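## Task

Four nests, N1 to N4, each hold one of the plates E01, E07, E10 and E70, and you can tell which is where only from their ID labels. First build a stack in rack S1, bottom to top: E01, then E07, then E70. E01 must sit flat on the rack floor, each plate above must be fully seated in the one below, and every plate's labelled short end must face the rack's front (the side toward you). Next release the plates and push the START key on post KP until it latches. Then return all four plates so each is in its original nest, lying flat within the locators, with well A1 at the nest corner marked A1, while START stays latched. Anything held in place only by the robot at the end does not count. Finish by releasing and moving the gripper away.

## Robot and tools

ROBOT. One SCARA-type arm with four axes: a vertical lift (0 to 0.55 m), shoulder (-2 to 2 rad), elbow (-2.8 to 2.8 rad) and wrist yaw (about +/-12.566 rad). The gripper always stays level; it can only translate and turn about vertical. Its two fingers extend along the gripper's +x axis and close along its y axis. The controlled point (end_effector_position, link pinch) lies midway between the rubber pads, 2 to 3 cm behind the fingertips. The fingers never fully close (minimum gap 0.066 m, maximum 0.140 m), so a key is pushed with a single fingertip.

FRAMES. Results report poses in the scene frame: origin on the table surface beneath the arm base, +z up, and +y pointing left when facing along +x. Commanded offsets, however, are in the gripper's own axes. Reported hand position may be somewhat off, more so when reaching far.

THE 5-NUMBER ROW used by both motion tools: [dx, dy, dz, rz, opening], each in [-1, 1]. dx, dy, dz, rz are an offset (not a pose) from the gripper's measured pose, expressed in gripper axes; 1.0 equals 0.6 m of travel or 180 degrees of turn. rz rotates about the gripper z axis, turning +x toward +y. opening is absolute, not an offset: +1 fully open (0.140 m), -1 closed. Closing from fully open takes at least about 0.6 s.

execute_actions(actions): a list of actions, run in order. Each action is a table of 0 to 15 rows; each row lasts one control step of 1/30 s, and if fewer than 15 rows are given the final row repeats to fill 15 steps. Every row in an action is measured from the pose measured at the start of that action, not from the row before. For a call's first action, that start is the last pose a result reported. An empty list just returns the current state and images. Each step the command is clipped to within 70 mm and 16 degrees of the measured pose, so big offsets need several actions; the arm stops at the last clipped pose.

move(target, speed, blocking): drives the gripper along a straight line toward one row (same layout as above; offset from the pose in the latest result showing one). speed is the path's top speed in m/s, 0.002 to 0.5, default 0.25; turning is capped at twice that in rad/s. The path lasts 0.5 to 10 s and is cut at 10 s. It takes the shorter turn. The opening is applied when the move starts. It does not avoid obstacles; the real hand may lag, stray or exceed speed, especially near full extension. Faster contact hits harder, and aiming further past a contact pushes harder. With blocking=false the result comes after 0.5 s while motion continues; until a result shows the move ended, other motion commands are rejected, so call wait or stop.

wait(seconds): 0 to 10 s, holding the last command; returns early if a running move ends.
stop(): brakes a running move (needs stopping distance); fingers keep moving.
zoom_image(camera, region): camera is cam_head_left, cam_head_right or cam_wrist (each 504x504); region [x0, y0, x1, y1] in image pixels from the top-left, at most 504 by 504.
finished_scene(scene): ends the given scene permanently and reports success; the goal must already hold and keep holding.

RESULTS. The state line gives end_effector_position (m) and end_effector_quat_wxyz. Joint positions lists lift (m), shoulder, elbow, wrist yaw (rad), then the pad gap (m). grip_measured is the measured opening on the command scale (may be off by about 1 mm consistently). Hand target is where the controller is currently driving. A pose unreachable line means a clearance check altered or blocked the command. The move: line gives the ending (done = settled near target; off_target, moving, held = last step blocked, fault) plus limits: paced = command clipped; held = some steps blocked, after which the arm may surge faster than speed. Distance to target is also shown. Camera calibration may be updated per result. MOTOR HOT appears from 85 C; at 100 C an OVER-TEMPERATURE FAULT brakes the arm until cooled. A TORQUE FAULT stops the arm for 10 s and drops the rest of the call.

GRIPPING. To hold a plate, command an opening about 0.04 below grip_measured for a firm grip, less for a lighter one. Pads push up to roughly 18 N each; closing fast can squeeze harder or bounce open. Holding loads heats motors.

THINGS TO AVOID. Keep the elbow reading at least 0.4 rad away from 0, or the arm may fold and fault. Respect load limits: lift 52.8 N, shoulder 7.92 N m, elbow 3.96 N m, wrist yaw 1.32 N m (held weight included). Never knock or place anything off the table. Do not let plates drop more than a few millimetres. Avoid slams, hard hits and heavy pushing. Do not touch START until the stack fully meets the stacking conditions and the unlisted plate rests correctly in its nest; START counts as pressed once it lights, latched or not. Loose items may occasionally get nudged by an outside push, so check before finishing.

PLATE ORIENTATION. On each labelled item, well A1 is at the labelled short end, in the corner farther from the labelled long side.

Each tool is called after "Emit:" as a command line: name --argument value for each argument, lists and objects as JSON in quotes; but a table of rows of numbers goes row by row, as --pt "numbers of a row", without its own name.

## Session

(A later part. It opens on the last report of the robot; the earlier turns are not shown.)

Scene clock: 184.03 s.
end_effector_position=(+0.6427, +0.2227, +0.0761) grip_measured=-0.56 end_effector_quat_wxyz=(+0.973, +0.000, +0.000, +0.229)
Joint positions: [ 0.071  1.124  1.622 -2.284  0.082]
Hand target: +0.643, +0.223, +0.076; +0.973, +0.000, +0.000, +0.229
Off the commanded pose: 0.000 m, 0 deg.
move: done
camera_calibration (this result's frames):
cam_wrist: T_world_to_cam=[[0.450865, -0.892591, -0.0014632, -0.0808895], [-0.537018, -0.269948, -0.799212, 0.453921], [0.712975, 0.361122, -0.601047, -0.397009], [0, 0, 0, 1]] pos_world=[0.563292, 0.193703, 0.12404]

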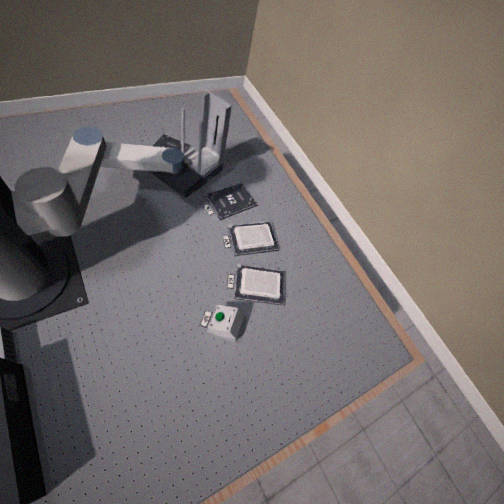

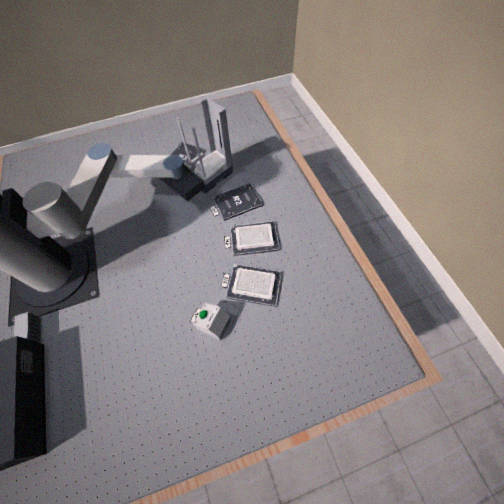

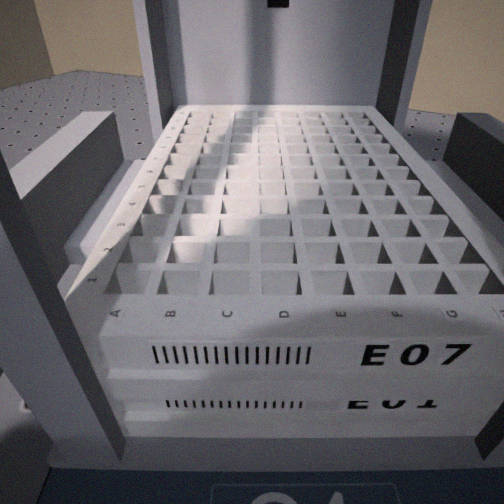

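Emit:
execute_actions --actions '[[[0,0,0.002,0,0.05]]]'

Emit:
move --target '[-0.2, 0, 0.003, 0, 0.05]' --speed 0.15

Scene clock: 187.60 s.
end_effector_position=(+0.6427, +0.2227, +0.0774) grip_measured=+0.05 end_effector_quat_wxyz=(+0.973, +0.000, +0.000, +0.229)
Joint positions: [ 0.072  1.124  1.622 -2.284  0.105]
Hand target: +0.643, +0.223, +0.077; +0.973, +0.000, +0.000, +0.229
Off the commanded pose: 0.000 m, 0 deg.
camera_calibration (this result's frames):
cam_wrist: T_world_to_cam=[[0.450864, -0.892591, -0.0014632, -0.0808875], [-0.537018, -0.269947, -0.799212, 0.454934], [0.712975, 0.361122, -0.601047, -0.396249], [0, 0, 0, 1]] pos_world=[0.563292, 0.193703, 0.125306]

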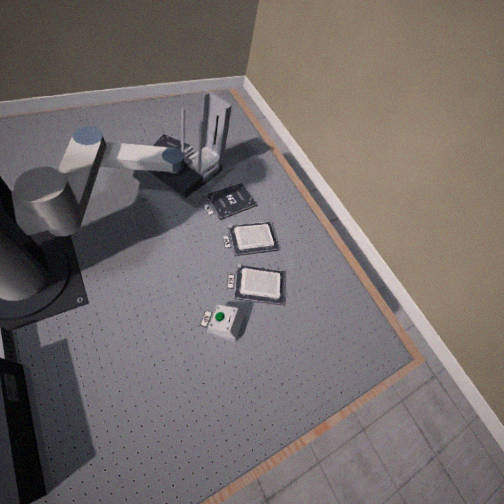

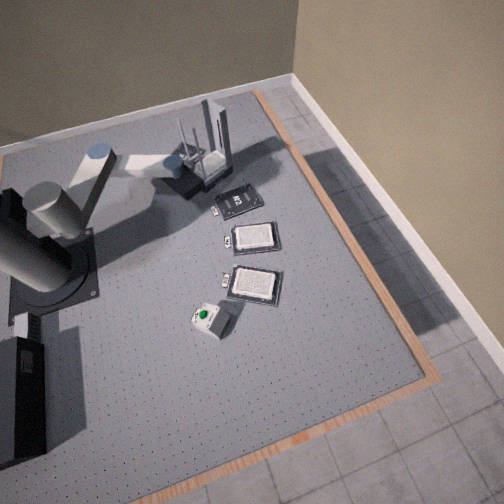

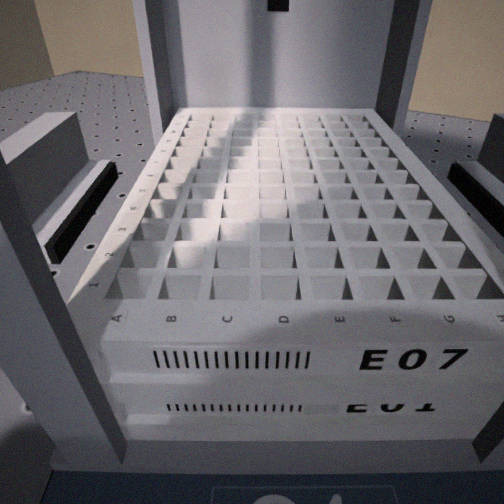

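Scene clock: 188.73 s.
end_effector_position=(+0.5353, +0.1690, +0.0791) grip_measured=+0.05 end_effector_quat_wxyz=(+0.973, +0.000, +0.000, +0.229)
Joint positions: [ 0.074  1.347  1.028 -1.914  0.105]
Hand target: +0.535, +0.169, +0.079; +0.973, +0.000, +0.000, +0.229
Off the commanded pose: 0.000 m, 0 deg.
move: done
camera_calibration (this result's frames):
cam_wrist: T_world_to_cam=[[0.450528, -0.892761, -0.0014632, -0.0801237], [-0.53712, -0.269745, -0.799212, 0.384174], [0.713111, 0.360853, -0.601047, -0.299265], [0, 0, 0, 1]] pos_world=[0.455855, 0.140089, 0.127047]

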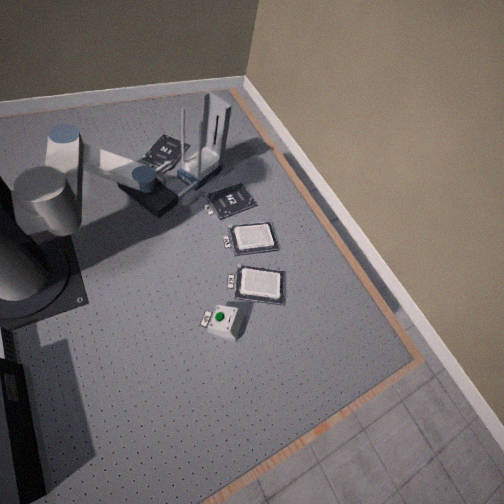

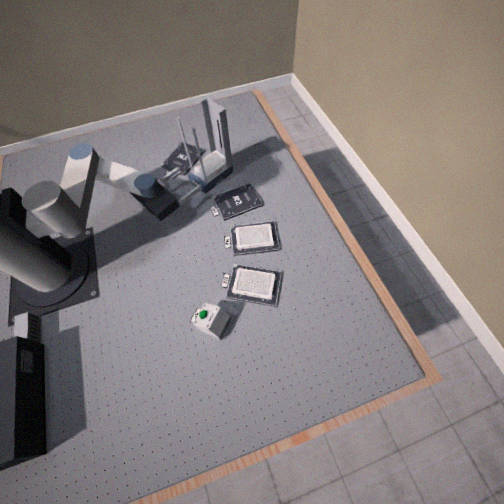

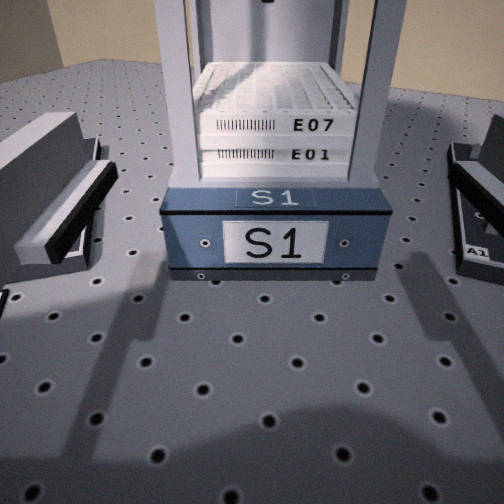

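Emit:
move --target '[-0.1973, -0.3628, 0.0682, -0.2170, 0.15]' --speed 0.25

Emit:
zoom_image --camera "cam_wrist" --region '[120, 120, 380, 320]'

Scene clock: 192.90 s.
end_effector_position=(+0.5264, -0.0786, +0.1201) grip_measured=+0.15 end_effector_quat_wxyz=(+0.994, +0.000, +0.000, -0.110)
Joint positions: [ 0.115  0.754  0.861 -1.835  0.109]
Hand target: +0.526, -0.078, +0.120; +0.994, +0.000, +0.000, -0.110
Off the commanded pose: 0.000 m, 0 deg.
move: done
camera_calibration (this result's frames):
cam_wrist: T_world_to_cam=[[-0.213021, -0.977047, -0.0014632, 0.0455427], [-0.587003, 0.129179, -0.799212, 0.402904], [0.781057, -0.16939, -0.601047, -0.256386], [0, 0, 0, 1]] pos_world=[0.446459, -0.0509785, 0.167972]

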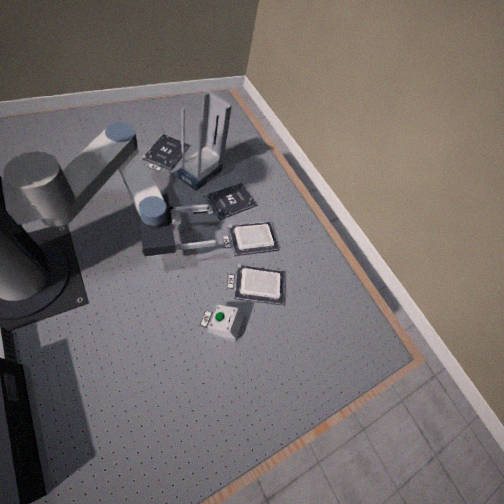

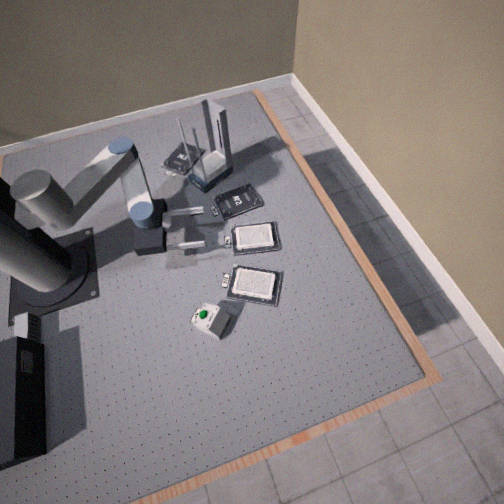

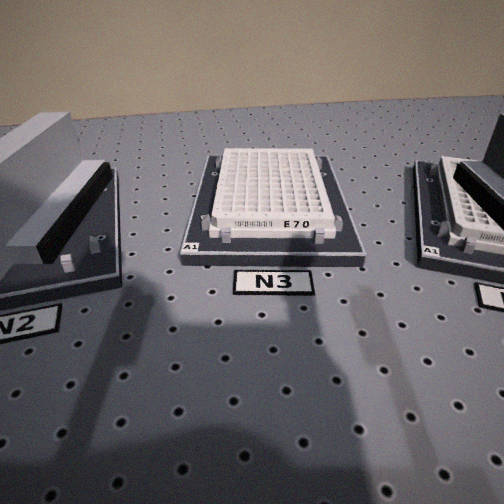

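Region (120, 120, 380, 320) of cam_wrist's 504x504 image, scaled by 1.938, with more detail than that image has; it fills the top 388 rows of this view, and the rest is white.

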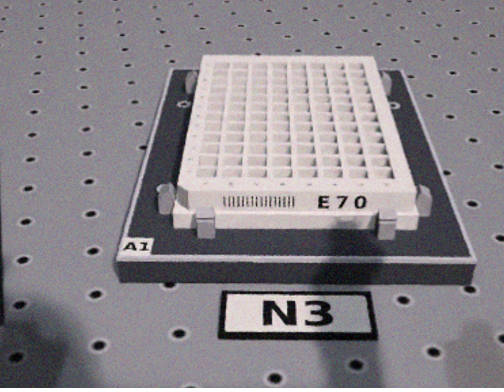

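Emit:
move --target '[0.28345, -0.0065, -0.1118, -0.0042, 0.15]' --speed 0.2

Scene clock: 201.07 s.
end_effector_position=(+0.6916, -0.1195, +0.0529) grip_measured=+0.15 end_effector_quat_wxyz=(+0.993, +0.000, +0.000, -0.116)
Joint positions: [ 0.048  0.432  1.692 -2.357  0.109]
Hand target: +0.692, -0.119, +0.053; +0.993, +0.000, +0.000, -0.116
Off the commanded pose: 0.000 m, 0 deg.
move: done
camera_calibration (this result's frames):
cam_wrist: T_world_to_cam=[[-0.225666, -0.974204, -0.0014632, 0.049769], [-0.58528, 0.136775, -0.799212, 0.451209], [0.778796, -0.179499, -0.601047, -0.432344], [0, 0, 0, 1]] pos_world=[0.612022, -0.0908343, 0.100826]

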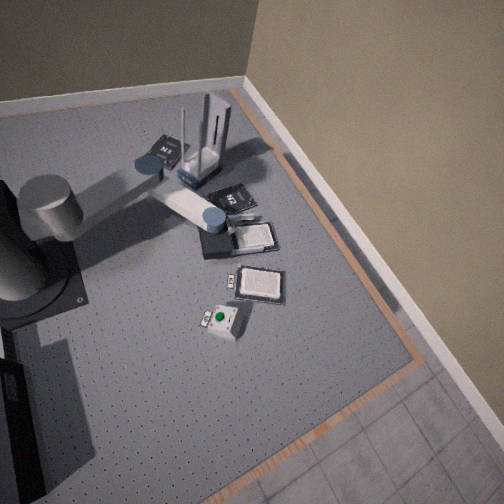

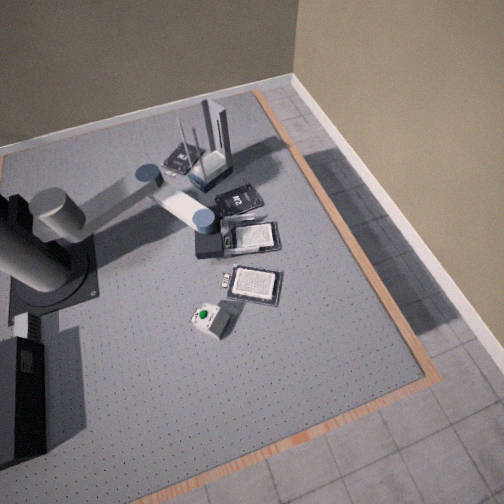

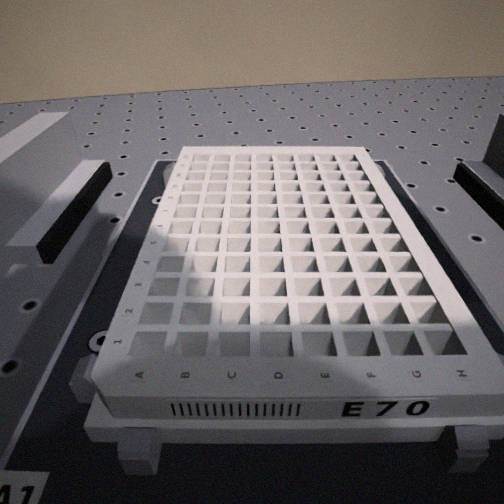

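Emit:
move --target '[0.0022, 0.0003, -0.0308, 0.0016, 0.15]' --speed 0.04

Scene clock: 205.23 s.
end_effector_position=(+0.6929, -0.1196, +0.0344) grip_measured=+0.15 end_effector_quat_wxyz=(+0.993, +0.000, +0.000, -0.114)
Joint positions: [ 0.029  0.427  1.7   -2.355  0.109]
Hand target: +0.693, -0.120, +0.034; +0.994, +0.000, +0.000, -0.114
Off the commanded pose: 0.000 m, 0 deg.
move: done
camera_calibration (this result's frames):
cam_wrist: T_world_to_cam=[[-0.221041, -0.975263, -0.0014632, 0.0465743], [-0.585922, 0.133997, -0.799212, 0.437275], [0.779639, -0.175802, -0.601047, -0.444666], [0, 0, 0, 1]] pos_world=[0.613182, -0.0913443, 0.0822789]

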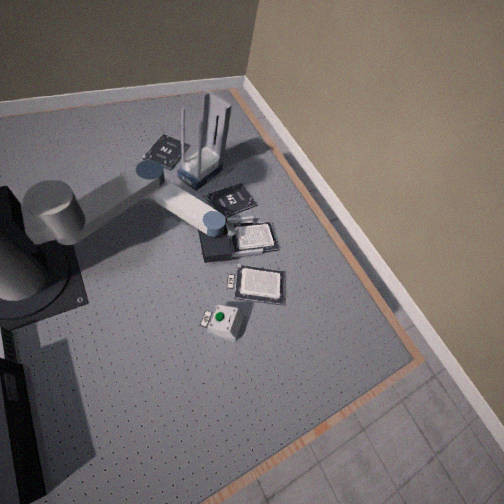

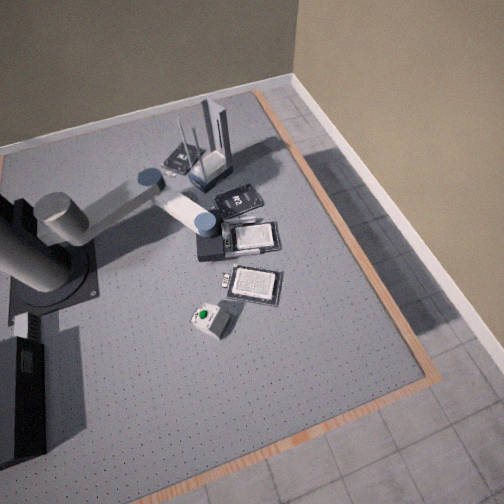

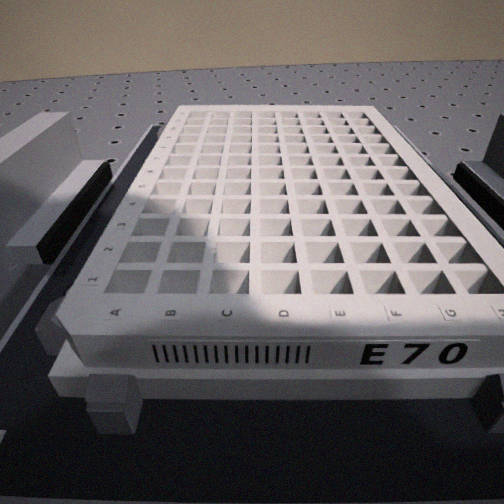

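Emit:
execute_actions --actions '[[[0.0006,0,0,0,-0.4]],[[0,0,0,0,-0.5]],[[0,0,0,0,-0.62]]]'

Emit:
move --target '[0, 0, 0.04, 0, -0.62]' --speed 0.04

Scene clock: 209.37 s.
end_effector_position=(+0.6932, -0.1196, +0.0344) grip_measured=-0.56 end_effector_quat_wxyz=(+0.994, +0.000, +0.000, -0.114)
Joint positions: [ 0.029  0.426  1.702 -2.356  0.082]
Hand target: +0.693, -0.120, +0.034; +0.994, +0.000, +0.000, -0.114
Off the commanded pose: 0.000 m, 0 deg.
camera_calibration (this result's frames):
cam_wrist: T_world_to_cam=[[-0.220884, -0.975299, -0.0014632, 0.0465185], [-0.585944, 0.133903, -0.799212, 0.437483], [0.779667, -0.175676, -0.601047, -0.444941], [0, 0, 0, 1]] pos_world=[0.613521, -0.0913762, 0.0822795]

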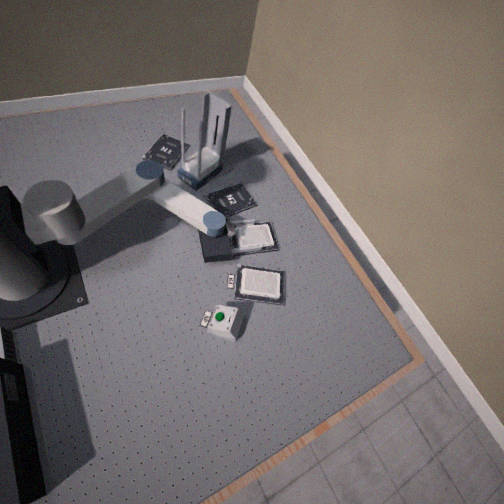

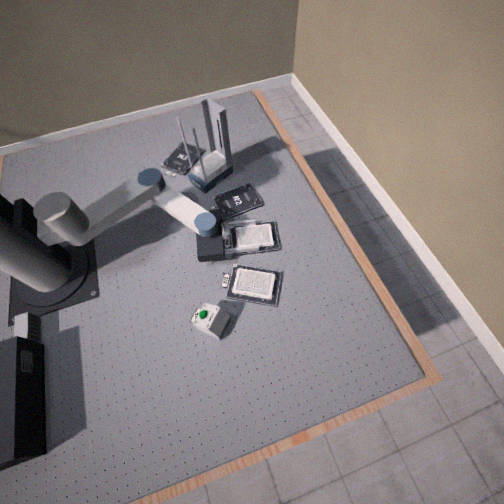

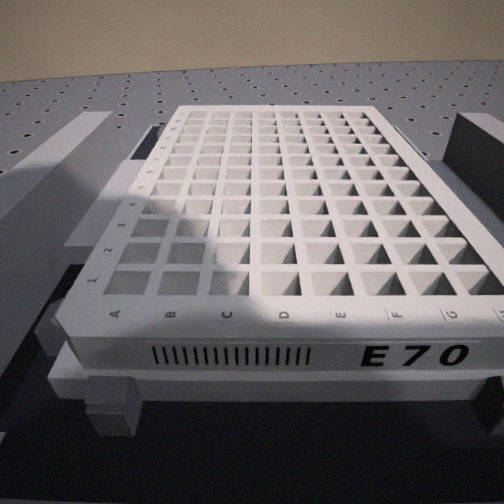

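Scene clock: 210.20 s.
end_effector_position=(+0.6932, -0.1196, +0.0584) grip_measured=-0.56 end_effector_quat_wxyz=(+0.994, +0.000, +0.000, -0.114)
Joint positions: [ 0.053  0.426  1.702 -2.356  0.082]
Hand target: +0.693, -0.120, +0.058; +0.994, +0.000, +0.000, -0.114
Off the commanded pose: 0.000 m, 0 deg.
move: done
camera_calibration (this result's frames):
cam_wrist: T_world_to_cam=[[-0.220874, -0.975301, -0.0014632, 0.0465495], [-0.585945, 0.133896, -0.799212, 0.456709], [0.779669, -0.175668, -0.601047, -0.430485], [0, 0, 0, 1]] pos_world=[0.613524, -0.0913743, 0.106334]

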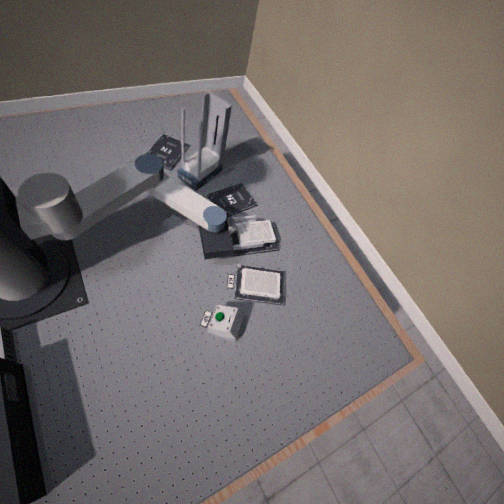

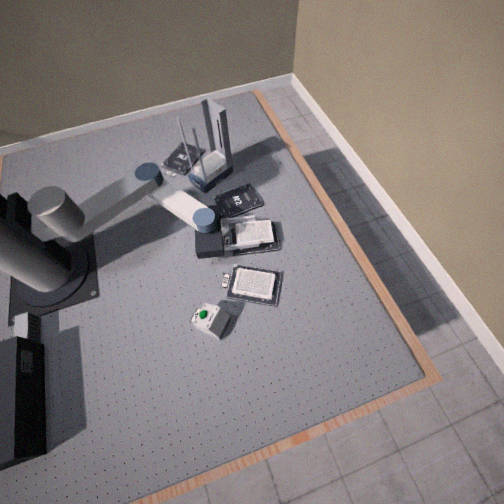

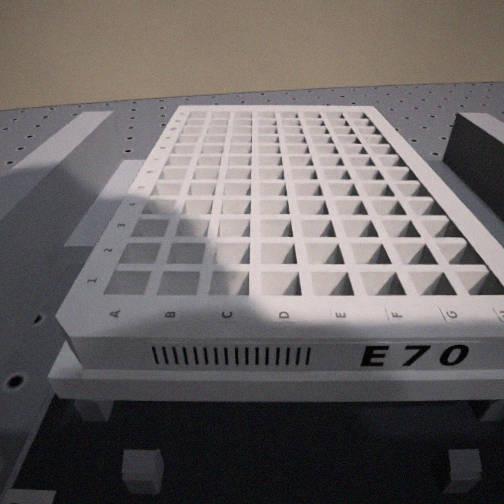

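Emit:
move --target '[-0.0723, 0.28605, 0.461, 0.09945, -0.62]' --speed 0.22

Scene clock: 214.57 s.
end_effector_position=(+0.6897, +0.0575, +0.3351) grip_measured=-0.56 end_effector_quat_wxyz=(+0.999, +0.000, +0.000, +0.042)
Joint positions: [ 0.33   0.808  1.622 -2.345  0.082]
Hand target: +0.690, +0.057, +0.335; +0.999, +0.000, +0.000, +0.042
Off the commanded pose: 0.000 m, 0 deg.
move: done
camera_calibration (this result's frames):
cam_wrist: T_world_to_cam=[[0.0902345, -0.995919, -0.0014632, 0.00556227], [-0.598701, -0.0530707, -0.799212, 0.671592], [0.795873, 0.0729926, -0.601047, -0.255828], [0, 0, 0, 1]] pos_world=[0.605187, 0.0598549, 0.382988]

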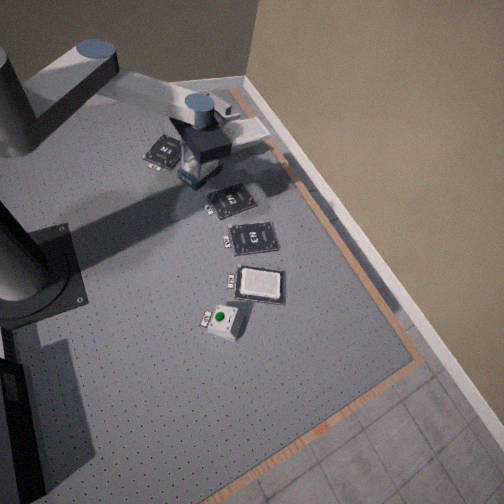

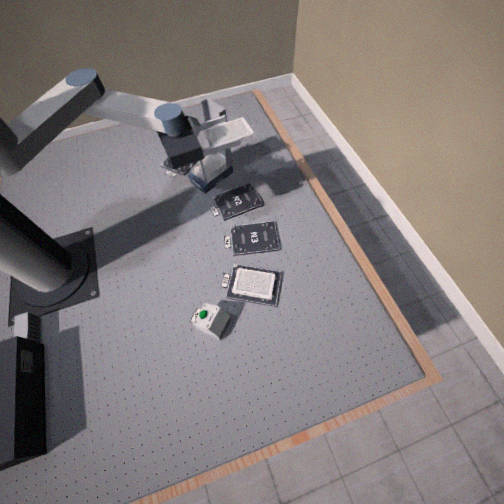

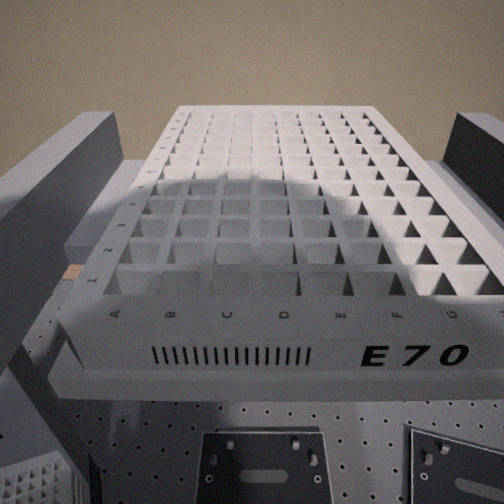

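Emit:
move --target '[-0.05448, 0.28102, 0, 0.11998, -0.62]' --speed 0.15

Emit:
move --target '[0, 0, -0.065, 0, -0.62]' --speed 0.025

Scene clock: 220.30 s.
end_effector_position=(+0.6427, +0.2229, +0.3351) grip_measured=-0.56 end_effector_quat_wxyz=(+0.973, +0.000, +0.000, +0.229)
Joint positions: [ 0.33   1.125  1.623 -2.285  0.082]
Hand target: +0.643, +0.223, +0.335; +0.973, +0.000, +0.000, +0.229
Off the commanded pose: 0.000 m, 0 deg.
move: done
camera_calibration (this result's frames):
cam_wrist: T_world_to_cam=[[0.451028, -0.892509, -0.0014632, -0.0804483], [-0.536968, -0.270046, -0.799212, 0.660922], [0.712909, 0.361253, -0.601047, -0.241434], [0, 0, 0, 1]] pos_world=[0.563299, 0.193897, 0.382986]

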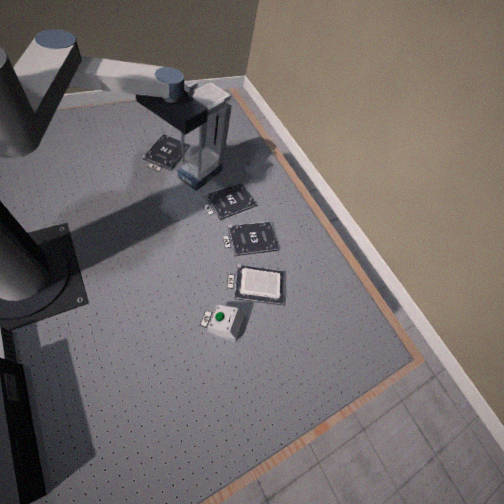

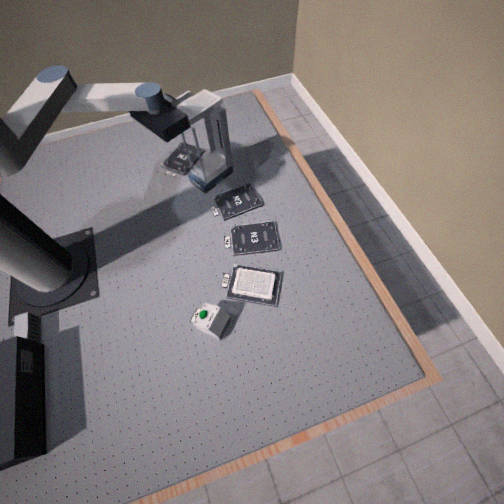

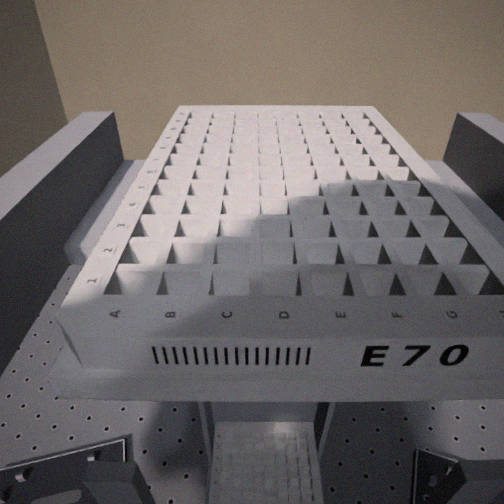

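Scene clock: 222.10 s.
end_effector_position=(+0.6427, +0.2229, +0.2960) grip_measured=-0.56 end_effector_quat_wxyz=(+0.973, +0.000, +0.000, +0.229)
Joint positions: [ 0.291  1.125  1.623 -2.285  0.082]
Hand target: +0.643, +0.223, +0.296; +0.973, +0.000, +0.000, +0.229
Off the commanded pose: 0.000 m, 0 deg.
move: done
camera_calibration (this result's frames):
cam_wrist: T_world_to_cam=[[0.451036, -0.892505, -0.0014632, -0.0805058], [-0.536966, -0.270051, -0.799212, 0.629691], [0.712905, 0.361259, -0.601047, -0.26492], [0, 0, 0, 1]] pos_world=[0.563297, 0.193902, 0.34391]

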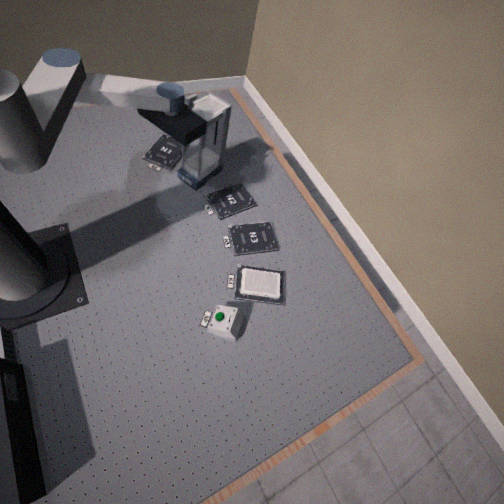

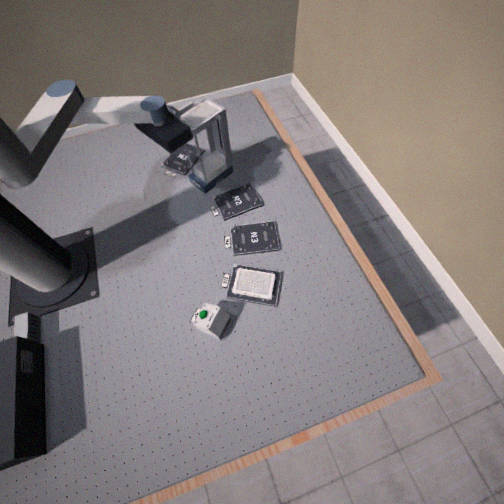

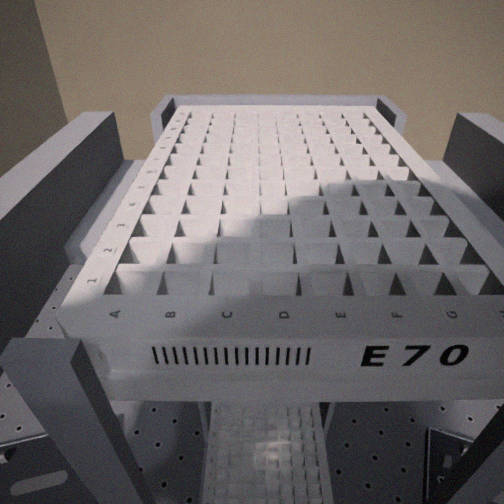

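Emit:
move --target '[0, -0.0003, -0.3283, 0, -0.62]' --speed 0.12

Emit:
move --target '[0, 0, -0.017, 0, -0.62]' --speed 0.012

Scene clock: 226.30 s.
end_effector_position=(+0.6428, +0.2228, +0.0990) grip_measured=-0.56 end_effector_quat_wxyz=(+0.973, +0.000, +0.000, +0.229)
Joint positions: [ 0.094  1.124  1.623 -2.285  0.082]
Hand target: +0.643, +0.223, +0.099; +0.973, +0.000, +0.000, +0.229
Off the commanded pose: 0.000 m, 0 deg.
move: done
camera_calibration (this result's frames):
cam_wrist: T_world_to_cam=[[0.4509, -0.892573, -0.0014632, -0.0808395], [-0.537007, -0.269969, -0.799212, 0.472201], [0.71296, 0.361151, -0.601047, -0.383365], [0, 0, 0, 1]] pos_world=[0.56335, 0.193777, 0.14685]

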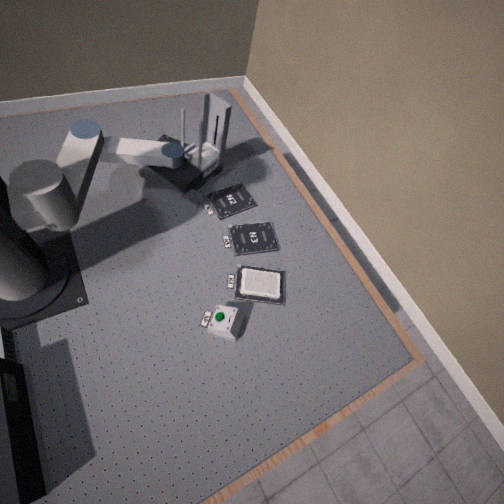

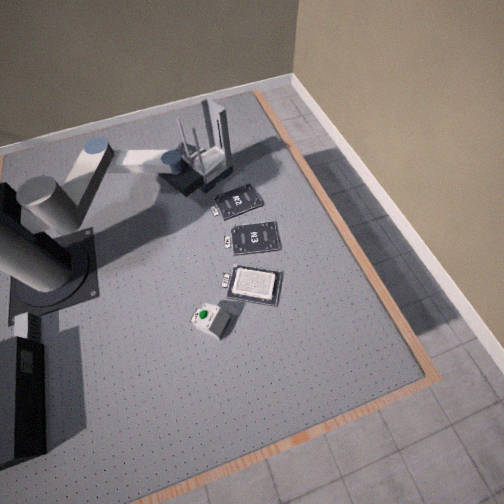

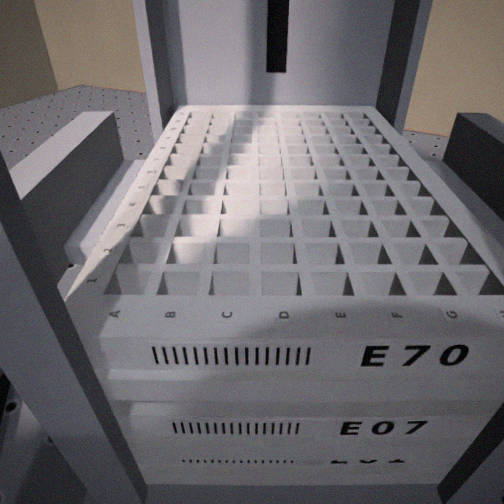

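Scene clock: 227.37 s.
end_effector_position=(+0.6428, +0.2228, +0.0891) grip_measured=-0.56 end_effector_quat_wxyz=(+0.973, +0.000, +0.000, +0.229)
Joint positions: [ 0.084  1.124  1.623 -2.285  0.082]
Hand target: +0.643, +0.223, +0.089; +0.973, +0.000, +0.000, +0.229
Off the commanded pose: 0.000 m, 0 deg.
move: done
camera_calibration (this result's frames):
cam_wrist: T_world_to_cam=[[0.450947, -0.89255, -0.0014632, -0.0808837], [-0.536993, -0.269997, -0.799212, 0.464344], [0.712942, 0.361188, -0.601047, -0.389256], [0, 0, 0, 1]] pos_world=[0.56334, 0.193773, 0.13703]

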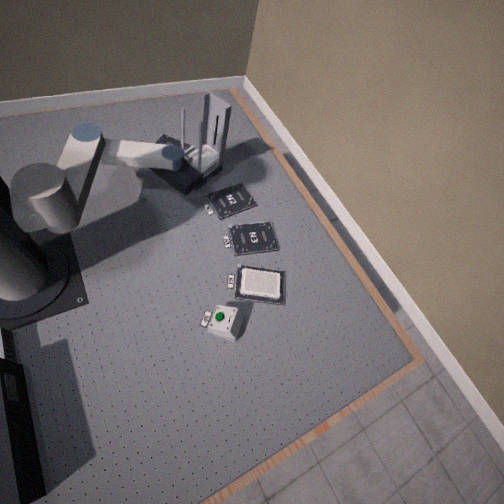

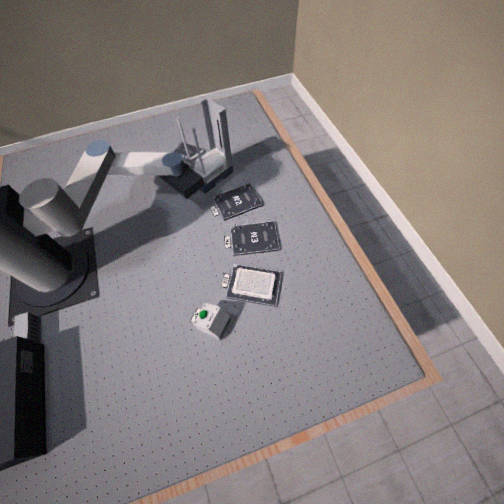

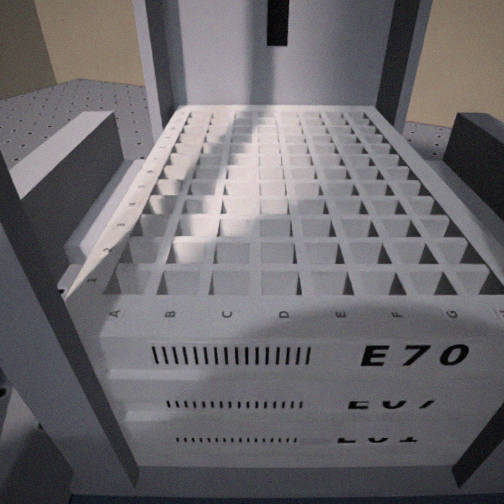

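Emit:
execute_actions --actions '[[[0,0,0.002,0,0.05]]]'

Emit:
move --target '[-0.2, 0, 0.003, 0, 0.05]' --speed 0.15

Scene clock: 229.37 s.
end_effector_position=(+0.6428, +0.2228, +0.0904) grip_measured=+0.05 end_effector_quat_wxyz=(+0.973, +0.000, +0.000, +0.229)
Joint positions: [ 0.085  1.124  1.623 -2.285  0.105]
Hand target: +0.643, +0.223, +0.090; +0.973, +0.000, +0.000, +0.229
Off the commanded pose: 0.000 m, 0 deg.
camera_calibration (this result's frames):
cam_wrist: T_world_to_cam=[[0.45096, -0.892543, -0.0014632, -0.080889], [-0.536989, -0.270005, -0.799212, 0.465356], [0.712936, 0.361199, -0.601047, -0.388495], [0, 0, 0, 1]] pos_world=[0.563341, 0.193776, 0.138297]

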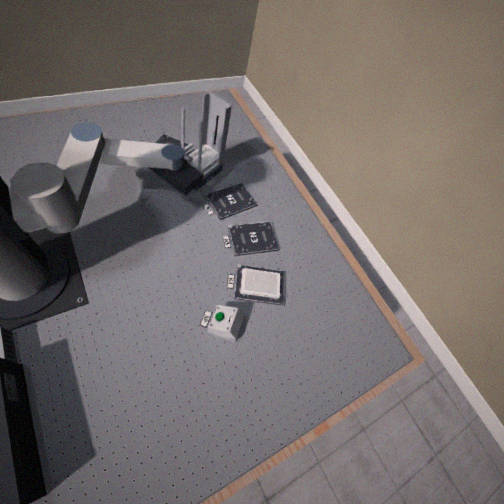

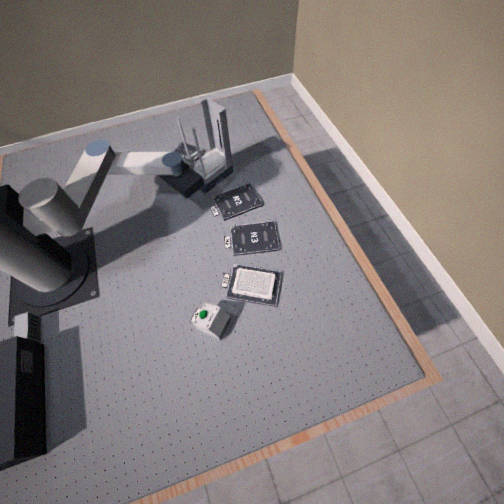

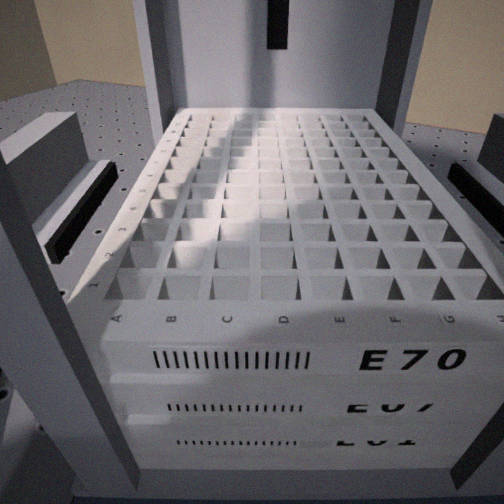

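Scene clock: 230.50 s.
end_effector_position=(+0.5353, +0.1691, +0.0921) grip_measured=+0.05 end_effector_quat_wxyz=(+0.973, +0.000, +0.000, +0.229)
Joint positions: [ 0.087  1.347  1.028 -1.914  0.105]
Hand target: +0.535, +0.169, +0.092; +0.973, +0.000, +0.000, +0.229
Off the commanded pose: 0.000 m, 0 deg.
move: done
camera_calibration (this result's frames):
cam_wrist: T_world_to_cam=[[0.450636, -0.892707, -0.0014632, -0.0801299], [-0.537087, -0.26981, -0.799212, 0.394597], [0.713067, 0.360939, -0.601047, -0.291512], [0, 0, 0, 1]] pos_world=[0.45591, 0.140152, 0.140038]

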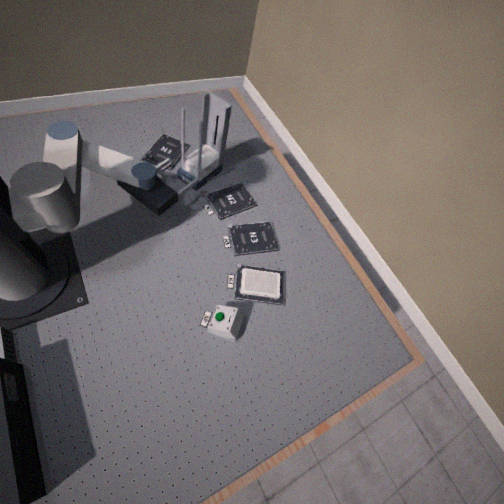

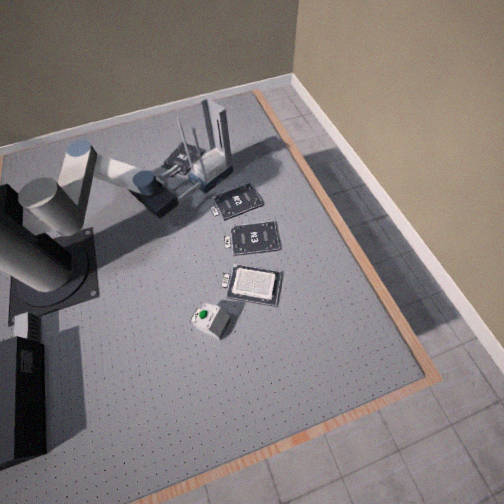

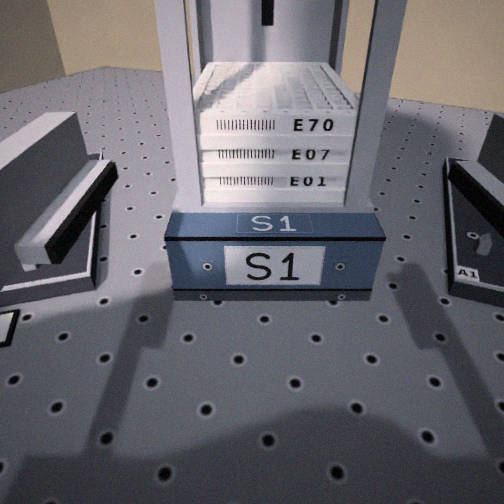

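Emit:
move --target '[-0.43785, -0.5046, 0.0798, -0.3698, 0.05]' --speed 0.25

Scene clock: 238.97 s.
end_effector_position=(+0.4353, -0.2189, +0.1400) grip_measured=+0.05 end_effector_quat_wxyz=(+0.939, +0.000, +0.000, -0.343)
Joint positions: [ 0.135  0.298  0.776 -1.773  0.105]
Hand target: +0.435, -0.219, +0.140; +0.939, +0.000, +0.000, -0.343
Off the commanded pose: 0.000 m, 0 deg.
move: done
camera_calibration (this result's frames):
cam_wrist: T_world_to_cam=[[-0.639795, -0.768544, -0.0014632, 0.120483], [-0.461184, 0.385446, -0.799212, 0.384851], [0.614794, -0.510657, -0.601047, -0.199404], [0, 0, 0, 1]] pos_world=[0.377164, -0.15757, 0.187903]

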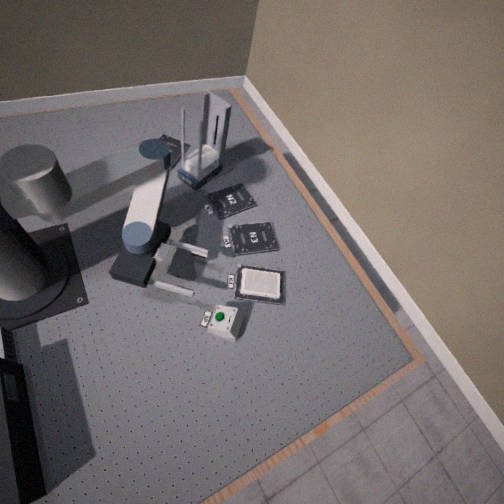

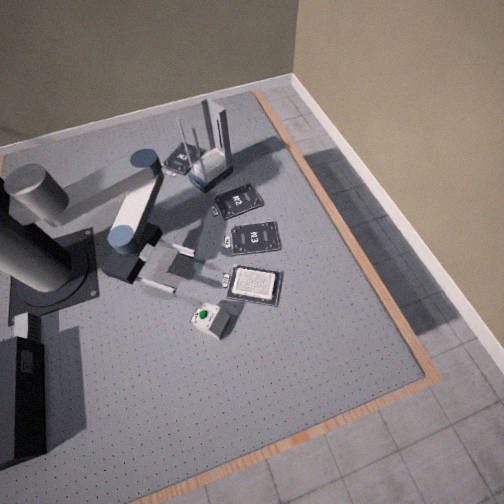

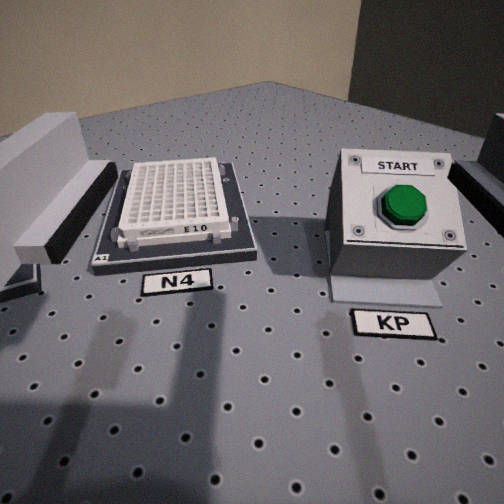

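Emit:
zoom_image --camera "cam_wrist" --region '[80, 140, 280, 300]'

Emit:
zoom_image --camera "cam_wrist" --region '[300, 130, 500, 350]'

Region (80, 140, 280, 300) of cam_wrist's 504x504 image, scaled by 2.520, with more detail than that image has; it fills the top 403 rows of this view, and the rest is white.

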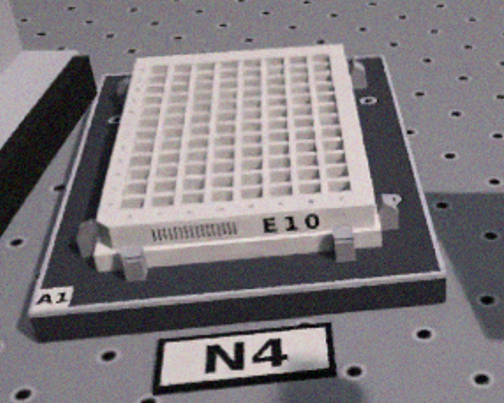

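Region (300, 130, 500, 350) of cam_wrist's 504x504 image, scaled by 2.291, with more detail than that image has; it fills the left 458 columns of this view, and the rest is white.

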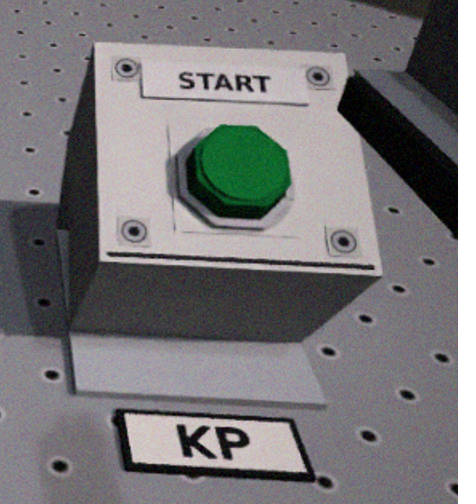

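Emit:
move --target '[0.06485, -0.2330, -0.0333, -0.0239, 0.05]' --speed 0.2

Scene clock: 253.97 s.
end_effector_position=(+0.3752, -0.3510, +0.1200) grip_measured=+0.05 end_effector_quat_wxyz=(+0.926, +0.000, +0.000, -0.378)
Joint positions: [ 0.115 -0.295  1.092 -1.571  0.105]
Hand target: +0.375, -0.351, +0.120; +0.926, +0.000, +0.000, -0.378
Off the commanded pose: 0.000 m, 0 deg.
move: done
camera_calibration (this result's frames):
cam_wrist: T_world_to_cam=[[-0.695558, -0.718468, -0.0014632, 0.0189896], [-0.431021, 0.418904, -0.799212, 0.392489], [0.574822, -0.555268, -0.601047, -0.242534], [0, 0, 0, 1]] pos_world=[0.321793, -0.285443, 0.167935]

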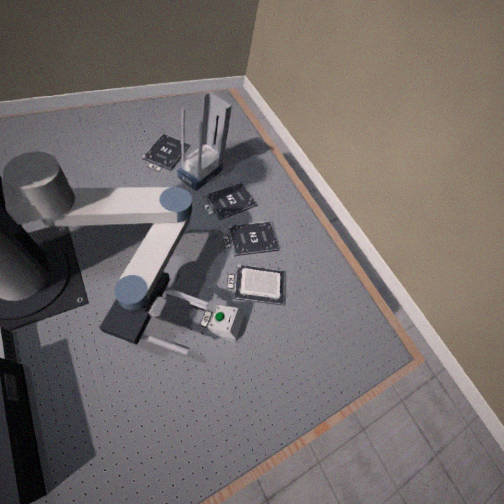

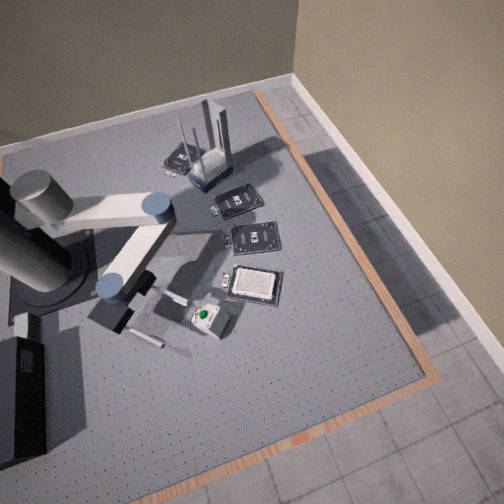

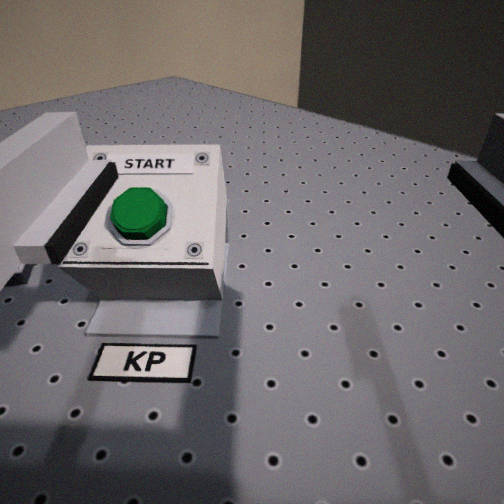

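Emit:
zoom_image --camera "cam_wrist" --region '[40, 130, 250, 390]'

Region (40, 130, 250, 390) of cam_wrist's 504x504 image, scaled by 1.938, with more detail than that image has; it fills the left 407 columns of this view, and the rest is white.

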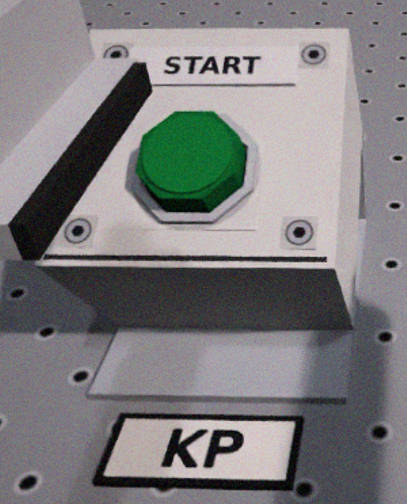

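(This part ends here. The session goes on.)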